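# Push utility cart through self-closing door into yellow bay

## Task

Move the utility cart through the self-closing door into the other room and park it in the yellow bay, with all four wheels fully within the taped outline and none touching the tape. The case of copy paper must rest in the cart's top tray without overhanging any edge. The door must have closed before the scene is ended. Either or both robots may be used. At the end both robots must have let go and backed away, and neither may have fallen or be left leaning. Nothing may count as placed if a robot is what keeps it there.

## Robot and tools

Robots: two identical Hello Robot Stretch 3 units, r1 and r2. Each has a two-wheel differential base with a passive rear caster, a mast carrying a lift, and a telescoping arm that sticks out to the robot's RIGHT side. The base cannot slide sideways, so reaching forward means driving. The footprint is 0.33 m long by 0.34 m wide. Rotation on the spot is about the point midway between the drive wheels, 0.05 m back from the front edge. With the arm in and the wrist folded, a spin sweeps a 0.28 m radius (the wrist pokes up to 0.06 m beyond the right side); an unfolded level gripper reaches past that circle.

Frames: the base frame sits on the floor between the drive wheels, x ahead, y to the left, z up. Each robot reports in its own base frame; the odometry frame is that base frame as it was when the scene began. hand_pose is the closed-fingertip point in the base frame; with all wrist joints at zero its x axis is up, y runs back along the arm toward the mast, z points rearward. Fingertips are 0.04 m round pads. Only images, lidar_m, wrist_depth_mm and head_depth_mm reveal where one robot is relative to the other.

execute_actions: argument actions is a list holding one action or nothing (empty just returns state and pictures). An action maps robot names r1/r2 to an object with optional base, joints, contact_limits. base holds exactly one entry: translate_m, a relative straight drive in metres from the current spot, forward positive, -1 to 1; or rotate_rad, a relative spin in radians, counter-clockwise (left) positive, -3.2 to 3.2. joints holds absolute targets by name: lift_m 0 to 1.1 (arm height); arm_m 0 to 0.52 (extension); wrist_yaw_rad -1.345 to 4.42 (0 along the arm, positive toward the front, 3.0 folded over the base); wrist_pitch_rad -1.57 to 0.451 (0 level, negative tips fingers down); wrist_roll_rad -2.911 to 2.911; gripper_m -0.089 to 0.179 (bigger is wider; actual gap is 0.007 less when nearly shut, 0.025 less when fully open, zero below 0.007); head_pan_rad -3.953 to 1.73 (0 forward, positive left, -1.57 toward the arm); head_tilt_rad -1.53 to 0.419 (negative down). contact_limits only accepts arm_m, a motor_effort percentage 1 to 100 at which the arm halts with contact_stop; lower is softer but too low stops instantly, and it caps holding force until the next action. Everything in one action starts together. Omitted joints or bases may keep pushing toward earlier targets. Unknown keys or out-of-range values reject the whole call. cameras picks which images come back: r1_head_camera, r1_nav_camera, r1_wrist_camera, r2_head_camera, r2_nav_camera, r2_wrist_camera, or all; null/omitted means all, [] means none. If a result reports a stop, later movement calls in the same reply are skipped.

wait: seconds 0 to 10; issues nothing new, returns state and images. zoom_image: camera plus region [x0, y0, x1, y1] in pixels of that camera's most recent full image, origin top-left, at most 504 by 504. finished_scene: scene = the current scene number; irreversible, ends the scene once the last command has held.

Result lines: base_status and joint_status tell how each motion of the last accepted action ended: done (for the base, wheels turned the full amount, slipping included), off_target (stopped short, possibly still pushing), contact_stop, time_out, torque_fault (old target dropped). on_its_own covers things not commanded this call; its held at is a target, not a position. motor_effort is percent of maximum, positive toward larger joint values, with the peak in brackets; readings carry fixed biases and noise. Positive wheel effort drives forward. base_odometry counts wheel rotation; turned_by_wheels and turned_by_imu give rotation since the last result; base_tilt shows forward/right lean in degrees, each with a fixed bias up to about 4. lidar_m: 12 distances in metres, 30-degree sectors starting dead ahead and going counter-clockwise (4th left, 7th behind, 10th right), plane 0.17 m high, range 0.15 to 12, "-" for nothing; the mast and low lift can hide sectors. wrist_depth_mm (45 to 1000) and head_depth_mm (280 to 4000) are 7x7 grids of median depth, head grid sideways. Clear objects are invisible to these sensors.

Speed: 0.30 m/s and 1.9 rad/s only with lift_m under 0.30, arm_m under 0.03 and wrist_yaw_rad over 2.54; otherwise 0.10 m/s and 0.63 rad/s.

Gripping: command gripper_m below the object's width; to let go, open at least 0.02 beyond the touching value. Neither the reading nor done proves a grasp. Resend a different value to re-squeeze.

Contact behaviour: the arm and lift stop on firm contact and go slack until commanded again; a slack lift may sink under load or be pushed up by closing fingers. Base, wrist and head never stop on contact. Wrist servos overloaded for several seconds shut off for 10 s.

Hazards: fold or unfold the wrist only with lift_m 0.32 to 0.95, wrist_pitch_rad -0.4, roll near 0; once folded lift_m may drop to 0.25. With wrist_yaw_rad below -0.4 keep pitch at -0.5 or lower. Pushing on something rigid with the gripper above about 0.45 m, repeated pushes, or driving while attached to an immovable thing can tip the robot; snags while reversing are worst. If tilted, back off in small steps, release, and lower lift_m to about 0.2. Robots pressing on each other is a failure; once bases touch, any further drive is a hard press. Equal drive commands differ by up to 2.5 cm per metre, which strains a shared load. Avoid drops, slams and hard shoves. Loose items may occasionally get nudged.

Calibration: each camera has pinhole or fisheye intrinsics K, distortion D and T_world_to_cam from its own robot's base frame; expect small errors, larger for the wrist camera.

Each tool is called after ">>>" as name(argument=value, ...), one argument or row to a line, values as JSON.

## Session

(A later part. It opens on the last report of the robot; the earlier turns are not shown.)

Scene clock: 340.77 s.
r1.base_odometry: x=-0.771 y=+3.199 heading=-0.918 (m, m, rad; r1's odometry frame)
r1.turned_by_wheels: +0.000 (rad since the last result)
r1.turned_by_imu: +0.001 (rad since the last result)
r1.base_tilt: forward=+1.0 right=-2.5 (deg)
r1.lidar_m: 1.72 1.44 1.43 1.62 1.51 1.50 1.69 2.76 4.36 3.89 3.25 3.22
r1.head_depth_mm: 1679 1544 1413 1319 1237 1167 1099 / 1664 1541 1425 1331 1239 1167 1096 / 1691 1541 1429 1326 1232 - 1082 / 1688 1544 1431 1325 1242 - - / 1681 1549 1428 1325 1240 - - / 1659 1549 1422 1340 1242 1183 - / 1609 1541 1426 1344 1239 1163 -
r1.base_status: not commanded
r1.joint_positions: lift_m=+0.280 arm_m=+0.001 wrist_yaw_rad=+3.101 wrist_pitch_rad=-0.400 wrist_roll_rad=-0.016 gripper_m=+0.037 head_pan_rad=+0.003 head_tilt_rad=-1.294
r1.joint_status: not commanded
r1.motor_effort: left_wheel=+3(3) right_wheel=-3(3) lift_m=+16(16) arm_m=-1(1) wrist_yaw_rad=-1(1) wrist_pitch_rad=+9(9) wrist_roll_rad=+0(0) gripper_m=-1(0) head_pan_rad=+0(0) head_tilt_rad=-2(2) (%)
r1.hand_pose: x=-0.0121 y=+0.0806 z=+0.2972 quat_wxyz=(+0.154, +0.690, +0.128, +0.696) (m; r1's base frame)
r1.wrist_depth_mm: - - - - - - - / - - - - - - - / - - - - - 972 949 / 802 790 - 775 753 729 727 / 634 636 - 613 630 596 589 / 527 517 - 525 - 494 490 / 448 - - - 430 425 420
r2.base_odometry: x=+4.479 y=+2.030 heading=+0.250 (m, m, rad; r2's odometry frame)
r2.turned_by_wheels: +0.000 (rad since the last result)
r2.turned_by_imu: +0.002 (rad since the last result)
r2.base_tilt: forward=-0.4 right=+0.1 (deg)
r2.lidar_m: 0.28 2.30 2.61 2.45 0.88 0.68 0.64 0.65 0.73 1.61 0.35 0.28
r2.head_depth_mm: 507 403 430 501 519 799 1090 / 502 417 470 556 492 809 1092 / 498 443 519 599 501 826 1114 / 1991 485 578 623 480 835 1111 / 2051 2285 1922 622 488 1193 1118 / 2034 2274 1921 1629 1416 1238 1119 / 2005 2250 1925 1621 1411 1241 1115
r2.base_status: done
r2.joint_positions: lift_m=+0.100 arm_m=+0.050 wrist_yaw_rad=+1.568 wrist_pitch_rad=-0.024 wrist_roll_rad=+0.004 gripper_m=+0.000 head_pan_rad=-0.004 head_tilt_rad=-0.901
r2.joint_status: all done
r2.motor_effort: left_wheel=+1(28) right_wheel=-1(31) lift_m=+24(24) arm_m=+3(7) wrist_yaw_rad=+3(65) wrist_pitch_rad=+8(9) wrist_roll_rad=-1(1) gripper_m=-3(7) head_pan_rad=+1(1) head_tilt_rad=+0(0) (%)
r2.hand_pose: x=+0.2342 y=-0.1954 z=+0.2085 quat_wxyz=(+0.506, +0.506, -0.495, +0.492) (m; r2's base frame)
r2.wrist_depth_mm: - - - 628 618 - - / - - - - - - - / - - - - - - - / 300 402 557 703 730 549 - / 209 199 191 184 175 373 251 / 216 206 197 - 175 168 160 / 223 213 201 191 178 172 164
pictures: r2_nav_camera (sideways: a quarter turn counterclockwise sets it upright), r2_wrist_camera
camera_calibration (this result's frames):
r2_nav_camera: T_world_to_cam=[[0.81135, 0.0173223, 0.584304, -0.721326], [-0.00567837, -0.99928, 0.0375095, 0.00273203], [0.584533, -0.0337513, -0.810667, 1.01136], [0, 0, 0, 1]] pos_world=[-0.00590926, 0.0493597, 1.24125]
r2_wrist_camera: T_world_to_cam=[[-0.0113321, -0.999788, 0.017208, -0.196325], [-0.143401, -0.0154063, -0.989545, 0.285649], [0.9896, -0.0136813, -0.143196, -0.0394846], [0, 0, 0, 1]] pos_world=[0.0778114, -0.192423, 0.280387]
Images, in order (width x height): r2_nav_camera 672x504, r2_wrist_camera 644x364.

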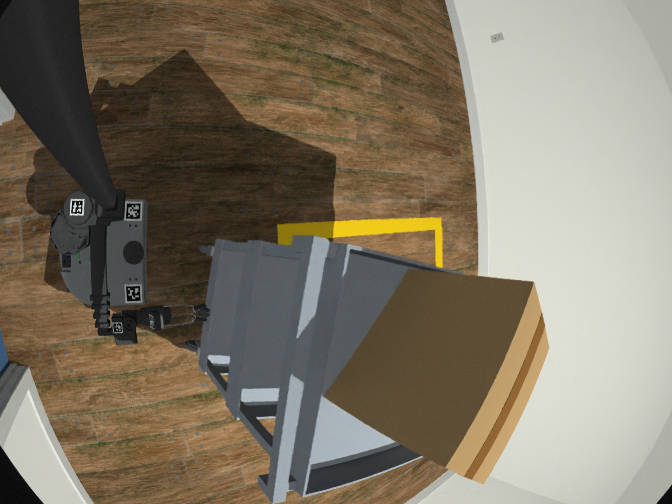

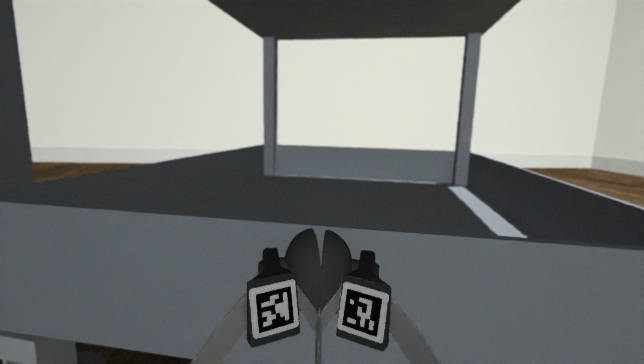

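>>> execute_actions(
  actions=[
    {"r2":{"base":{"translate_m":0.35},"joints":{"arm_m":0.16}}},
  ],
  cameras=["r2_nav_camera","r2_wrist_camera"],
)

>>> execute_actions(
  actions=[
    {"r2":{"base":{"translate_m":0.25}}},
  ],
  cameras=["r2_nav_camera"],
)

>>> execute_actions(
  actions=[
    {"r2":{"base":{"translate_m":-0.5}},"r1":{"joints":{"head_tilt_rad":-0.5,"head_pan_rad":0.5}}},
  ],
  cameras=["r2_nav_camera","r2_wrist_camera","r1_nav_camera"],
)

Scene clock: 349.37 s.
r1.base_odometry: x=-0.771 y=+3.199 heading=-0.918 (m, m, rad; r1's odometry frame)
r1.turned_by_wheels: +0.000 (rad since the last result)
r1.turned_by_imu: +0.001 (rad since the last result)
r1.base_tilt: forward=+0.8 right=-2.5 (deg)
r1.lidar_m: 1.72 1.44 1.44 1.61 1.51 1.50 1.69 2.76 4.37 3.88 3.24 3.19
r1.head_depth_mm: 1689 1548 1431 1319 1243 1168 1094 / 1673 1528 1423 1326 1249 1167 1081 / 1682 1539 1422 1320 1237 - 1085 / 1687 1549 1421 1340 1249 - - / 1698 1545 1426 1328 1252 - - / 1648 1545 1429 1335 1238 1180 - / 1616 1526 1430 1331 1236 1173 -
r1.base_status: not commanded
r1.joint_positions: lift_m=+0.280 arm_m=+0.001 wrist_yaw_rad=+3.101 wrist_pitch_rad=-0.400 wrist_roll_rad=-0.016 gripper_m=+0.037 head_pan_rad=+0.003 head_tilt_rad=-1.294
r1.joint_status: not commanded
r1.motor_effort: left_wheel=+3(3) right_wheel=-4(2) lift_m=+16(16) arm_m=-1(1) wrist_yaw_rad=+0(0) wrist_pitch_rad=+9(9) wrist_roll_rad=+0(0) gripper_m=+0(1) head_pan_rad=+0(0) head_tilt_rad=-2(2) (%)
r1.hand_pose: x=-0.0121 y=+0.0806 z=+0.2972 quat_wxyz=(+0.154, +0.690, +0.128, +0.696) (m; r1's base frame)
r1.wrist_depth_mm: - - - - - - - / - - - - - - - / - - - - - 966 957 / 807 796 - 762 747 734 724 / 637 628 - 610 622 595 583 / 524 522 - 527 - 491 488 / 453 - - - 430 427 420
r2.base_odometry: x=+4.818 y=+2.116 heading=+0.250 (m, m, rad; r2's odometry frame)
r2.turned_by_wheels: +0.000 (rad since the last result)
r2.turned_by_imu: +0.002 (rad since the last result)
r2.base_tilt: forward=-0.4 right=+0.3 (deg)
r2.lidar_m: 0.29 1.94 2.49 2.48 1.42 1.05 0.98 0.96 1.18 2.26 0.37 0.29
r2.head_depth_mm: 505 434 490 573 501 827 1098 / 504 459 533 603 487 825 1110 / 1748 502 587 624 481 837 1107 / 1780 2057 1938 1618 1373 986 1127 / 1751 2026 1945 1644 1419 1247 1117 / 1732 1995 1936 1625 1408 1245 1112 / 1704 1992 1909 1626 1411 1242 1114
r2.base_status: done
r2.joint_positions: lift_m=+0.100 arm_m=+0.160 wrist_yaw_rad=+1.568 wrist_pitch_rad=-0.024 wrist_roll_rad=+0.004 gripper_m=+0.000 head_pan_rad=-0.004 head_tilt_rad=-0.901
r2.joint_status: all done
r2.motor_effort: left_wheel=+1(12) right_wheel=-1(33) lift_m=+23(24) arm_m=+3(5) wrist_yaw_rad=+2(53) wrist_pitch_rad=+8(10) wrist_roll_rad=-1(1) gripper_m=-2(7) head_pan_rad=+1(2) head_tilt_rad=+0(0) (%)
r2.hand_pose: x=+0.2342 y=-0.3054 z=+0.2085 quat_wxyz=(+0.506, +0.506, -0.495, +0.492) (m; r2's base frame)
r2.wrist_depth_mm: - - 724 630 620 - - / - - - - - - - / - - - - - - - / 351 464 611 703 707 464 286 / 200 195 188 183 176 172 172 / 205 199 192 - 177 172 165 / 213 205 198 190 180 176 170
pictures: r2_nav_camera (sideways: a quarter turn counterclockwise sets it upright), r2_wrist_camera
camera_calibration (this result's frames):
r2_nav_camera: T_world_to_cam=[[0.81135, 0.017322, 0.584304, -0.721326], [-0.00567883, -0.99928, 0.0375095, 0.00273203], [0.584534, -0.0337515, -0.810667, 1.01136], [0, 0, 0, 1]] pos_world=[-0.00590922, 0.0493597, 1.24125]
r2_wrist_camera: T_world_to_cam=[[-0.0112587, -0.999789, 0.017209, -0.306342], [-0.143546, -0.0154158, -0.989524, 0.283942], [0.98958, -0.013611, -0.143343, -0.040934], [0, 0, 0, 1]] pos_world=[0.0778174, -0.302457, 0.280372]
Images, in order (width x height): r2_nav_camera 672x504, r2_wrist_camera 644x364.

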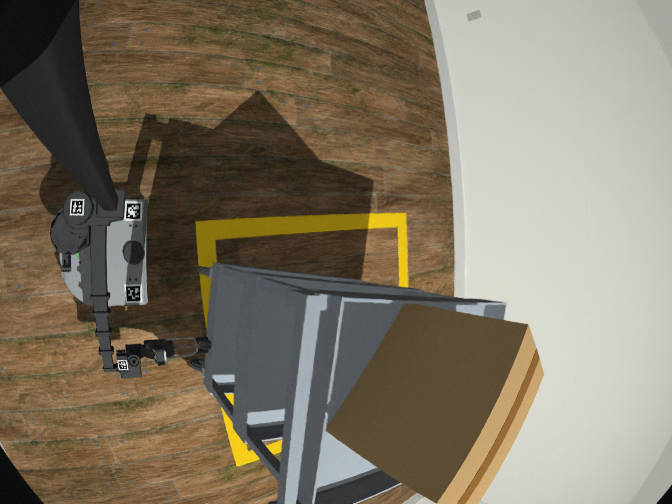

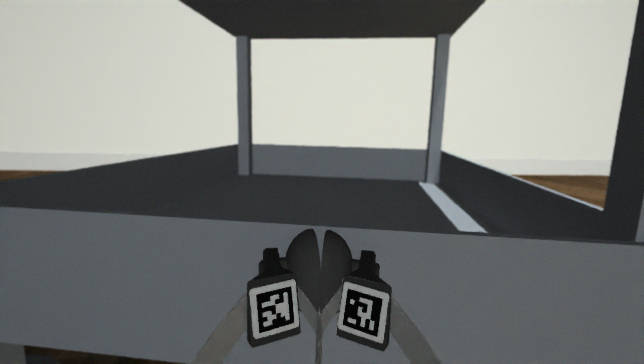

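Scene clock: 352.93 s.
r1.base_odometry: x=-0.771 y=+3.199 heading=-0.918 (m, m, rad; r1's odometry frame)
r1.turned_by_wheels: +0.000 (rad since the last result)
r1.turned_by_imu: +0.001 (rad since the last result)
r1.base_tilt: forward=+0.8 right=-2.4 (deg)
r1.lidar_m: 1.72 1.44 1.43 1.61 1.51 1.51 1.69 2.75 4.37 3.90 3.26 3.21
r1.head_depth_mm: 1698 1536 1427 1328 1234 1164 1095 / 1673 1540 1425 1330 1245 1158 1087 / 1686 1548 1426 1328 1236 - 1074 / 1679 1545 1423 1320 1239 - - / 1691 1550 1416 1320 1235 - - / 1653 1544 1436 1327 1233 1179 - / 1615 1547 1433 1328 1245 1164 -
r1.base_status: not commanded
r1.joint_positions: lift_m=+0.280 arm_m=+0.001 wrist_yaw_rad=+3.101 wrist_pitch_rad=-0.400 wrist_roll_rad=-0.016 gripper_m=+0.037 head_pan_rad=+0.003 head_tilt_rad=-1.294
r1.joint_status: not commanded
r1.motor_effort: left_wheel=+3(3) right_wheel=-2(3) lift_m=+16(16) arm_m=-1(1) wrist_yaw_rad=-1(0) wrist_pitch_rad=+9(9) wrist_roll_rad=+0(0) gripper_m=-1(1) head_pan_rad=+0(1) head_tilt_rad=-1(2) (%)
r1.hand_pose: x=-0.0121 y=+0.0806 z=+0.2972 quat_wxyz=(+0.154, +0.690, +0.128, +0.696) (m; r1's base frame)
r1.wrist_depth_mm: - - - - - - - / - - - - - - - / - - - - - 965 957 / 797 792 - 767 750 731 724 / 639 631 - 608 620 592 578 / 524 521 - 526 - 491 489 / 448 - - - 430 424 421
r2.base_odometry: x=+5.060 y=+2.178 heading=+0.250 (m, m, rad; r2's odometry frame)
r2.turned_by_wheels: +0.000 (rad since the last result)
r2.turned_by_imu: +0.001 (rad since the last result)
r2.base_tilt: forward=-0.4 right=+0.3 (deg)
r2.lidar_m: 0.36 1.69 2.17 2.50 1.81 1.29 1.24 1.19 1.51 2.24 0.36 0.29
r2.head_depth_mm: 504 451 519 591 495 814 1125 / 1524 490 562 615 502 822 1110 / 1553 904 739 654 539 808 1115 / 1531 1787 1956 1648 1424 1234 1125 / 1508 1750 1919 1637 1426 1248 1117 / 1502 1733 1915 1631 1410 1246 1114 / 1475 1699 1889 1632 1421 1243 1116
r2.base_status: done
r2.joint_positions: lift_m=+0.100 arm_m=+0.160 wrist_yaw_rad=+1.568 wrist_pitch_rad=-0.025 wrist_roll_rad=+0.004 gripper_m=+0.000 head_pan_rad=-0.004 head_tilt_rad=-0.901
r2.joint_status: not commanded
r2.motor_effort: left_wheel=+0(13) right_wheel=+1(40) lift_m=+24(23) arm_m=+3(2) wrist_yaw_rad=+2(22) wrist_pitch_rad=+8(9) wrist_roll_rad=-1(1) gripper_m=-2(4) head_pan_rad=+2(1) head_tilt_rad=+0(0) (%)
r2.hand_pose: x=+0.2342 y=-0.3056 z=+0.2084 quat_wxyz=(+0.506, +0.506, -0.495, +0.492) (m; r2's base frame)
r2.wrist_depth_mm: - - - 633 627 - - / - - - - - - - / - - - - - - - / 296 390 573 712 724 527 - / 196 192 185 182 175 173 270 / 201 195 190 - 177 172 168 / 207 201 196 189 182 178 172
pictures: r2_nav_camera (sideways: a quarter turn counterclockwise sets it upright)
camera_calibration (this result's frames):
r2_nav_camera: T_world_to_cam=[[0.81135, 0.0173221, 0.584304, -0.721326], [-0.00567869, -0.99928, 0.0375095, 0.00273203], [0.584533, -0.0337514, -0.810667, 1.01136], [0, 0, 0, 1]] pos_world=[-0.00590924, 0.0493597, 1.24125]
Images, in order (width x height): r2_nav_camera 672x504.

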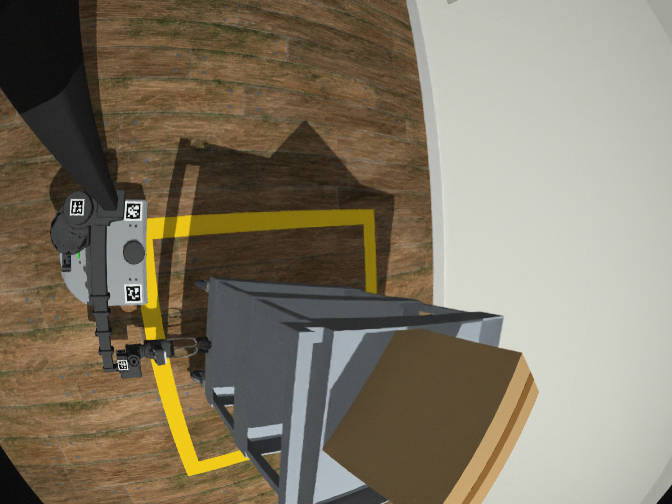

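Scene clock: 358.97 s.
r1.base_odometry: x=-0.771 y=+3.199 heading=-0.918 (m, m, rad; r1's odometry frame)
r1.turned_by_wheels: +0.000 (rad since the last result)
r1.turned_by_imu: +0.001 (rad since the last result)
r1.base_tilt: forward=+0.9 right=-2.4 (deg)
r1.lidar_m: 1.72 1.44 1.43 1.62 1.51 1.50 1.69 2.76 4.35 3.89 3.24 3.18
r1.head_depth_mm: 1407 1538 1708 1896 2052 1574 1283 / 1356 1474 1635 1819 1959 1570 1282 / 1306 1411 1550 1725 1883 1569 1280 / 1258 1358 1498 1655 1816 1579 1269 / 1219 1309 1437 1562 1732 1579 1277 / 1169 1266 1376 1511 1662 1561 1280 / 1140 1223 1313 1444 1599 1577 1288
r1.base_status: not commanded
r1.joint_positions: lift_m=+0.280 arm_m=+0.001 wrist_yaw_rad=+3.101 wrist_pitch_rad=-0.400 wrist_roll_rad=-0.016 gripper_m=+0.037 head_pan_rad=+0.493 head_tilt_rad=-0.508
r1.joint_status: all done
r1.motor_effort: left_wheel=+3(3) right_wheel=-3(3) lift_m=+16(16) arm_m=+0(1) wrist_yaw_rad=-1(2) wrist_pitch_rad=+9(9) wrist_roll_rad=+0(1) gripper_m=-1(0) head_pan_rad=+5(45) head_tilt_rad=+4(31) (%)
r1.hand_pose: x=-0.0121 y=+0.0806 z=+0.2972 quat_wxyz=(+0.154, +0.690, +0.128, +0.696) (m; r1's base frame)
r1.wrist_depth_mm: - - - - - - - / - - - - - - - / - - - - - 986 961 / 805 785 - 757 748 734 731 / 638 628 - 610 626 594 586 / 526 521 - 528 - 495 489 / 445 - - - 430 425 424
r2.base_odometry: x=+4.576 y=+2.054 heading=+0.250 (m, m, rad; r2's odometry frame)
r2.turned_by_wheels: +0.000 (rad since the last result)
r2.turned_by_imu: -0.001 (rad since the last result)
r2.base_tilt: forward=-0.3 right=+0.1 (deg)
r2.lidar_m: 0.78 2.20 2.63 2.46 1.03 0.79 0.74 0.74 0.85 1.90 2.32 0.79
r2.head_depth_mm: 768 815 1242 1344 1420 1265 1131 / 816 849 1239 1400 1402 1265 1127 / 880 859 1233 1391 1436 1260 1128 / 1997 2200 1902 1561 1413 1253 1129 / 2002 2234 1937 1636 1411 1253 1124 / 1955 2213 1927 1625 1413 1246 1115 / 1940 2186 1909 1622 1417 1239 1114
r2.base_status: done
r2.joint_positions: lift_m=+0.100 arm_m=+0.160 wrist_yaw_rad=+1.568 wrist_pitch_rad=-0.024 wrist_roll_rad=+0.004 gripper_m=+0.000 head_pan_rad=-0.004 head_tilt_rad=-0.901
r2.joint_status: not commanded
r2.motor_effort: left_wheel=+2(6) right_wheel=+0(6) lift_m=+24(24) arm_m=+2(2) wrist_yaw_rad=+3(4) wrist_pitch_rad=+8(9) wrist_roll_rad=-1(1) gripper_m=-2(4) head_pan_rad=+1(1) head_tilt_rad=+0(0) (%)
r2.hand_pose: x=+0.2342 y=-0.3054 z=+0.2086 quat_wxyz=(+0.506, +0.506, -0.495, +0.492) (m; r2's base frame)
r2.wrist_depth_mm: - - 677 633 623 - - / - - - - - - - / - - - - - - - / - - 703 667 656 - - / 798 805 755 888 834 893 893 / 549 559 568 - 586 589 606 / 428 431 414 416 445 444 451
pictures: r1_nav_camera (sideways: a quarter turn counterclockwise sets it upright), r2_nav_camera (sideways: a quarter turn counterclockwise sets it upright), r2_wrist_camera
camera_calibration (this result's frames):
r1_nav_camera: T_world_to_cam=[[0.401508, 0.224645, 0.887877, -1.11618], [0.494716, -0.869046, -0.00383535, 0.0556779], [0.770745, 0.440787, -0.460065, 0.553709], [0, 0, 0, 1]] pos_world=[-0.006156, 0.0550645, 1.24599]
r2_nav_camera: T_world_to_cam=[[0.81135, 0.0173222, 0.584304, -0.721326], [-0.00567848, -0.99928, 0.0375095, 0.00273203], [0.584533, -0.0337513, -0.810667, 1.01136], [0, 0, 0, 1]] pos_world=[-0.00590925, 0.0493597, 1.24125]
r2_wrist_camera: T_world_to_cam=[[-0.0109497, -0.999792, 0.0172074, -0.306341], [-0.143185, -0.0154634, -0.989575, 0.283948], [0.989635, -0.0132994, -0.142986, -0.0409231], [0, 0, 0, 1]] pos_world=[0.0778017, -0.30243, 0.280408]
Images, in order (width x height): r1_nav_camera 672x504, r2_nav_camera 672x504, r2_wrist_camera 644x364.

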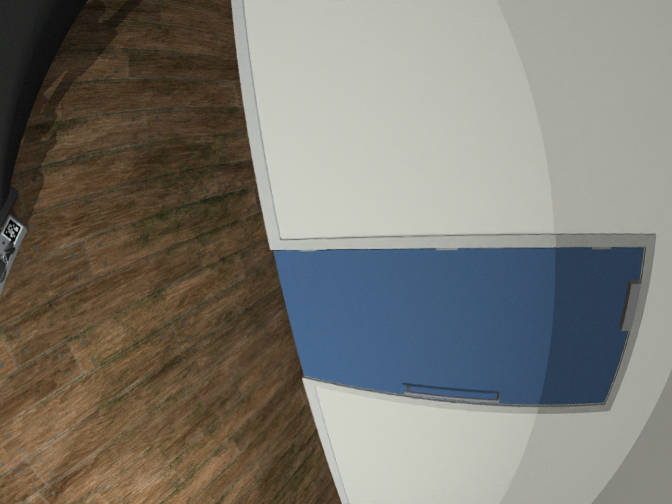

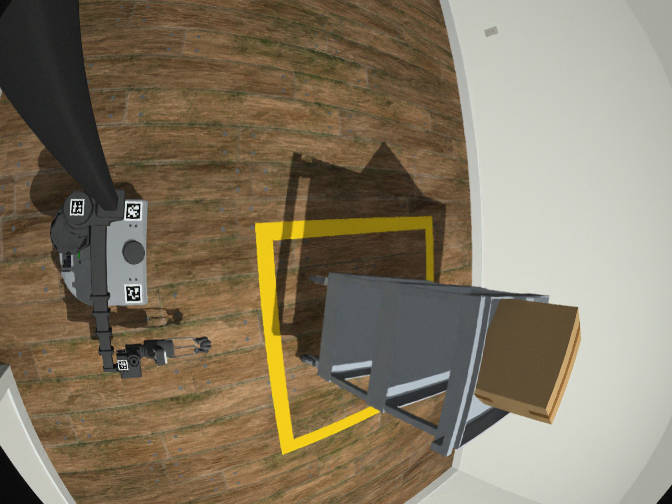

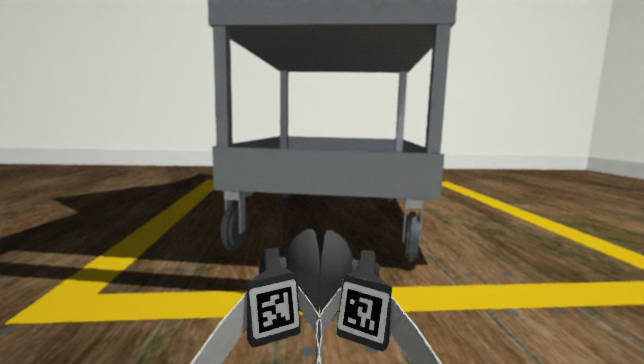

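>>> finished_scene(
  scene=2,
)

The scene is finished: the task was done.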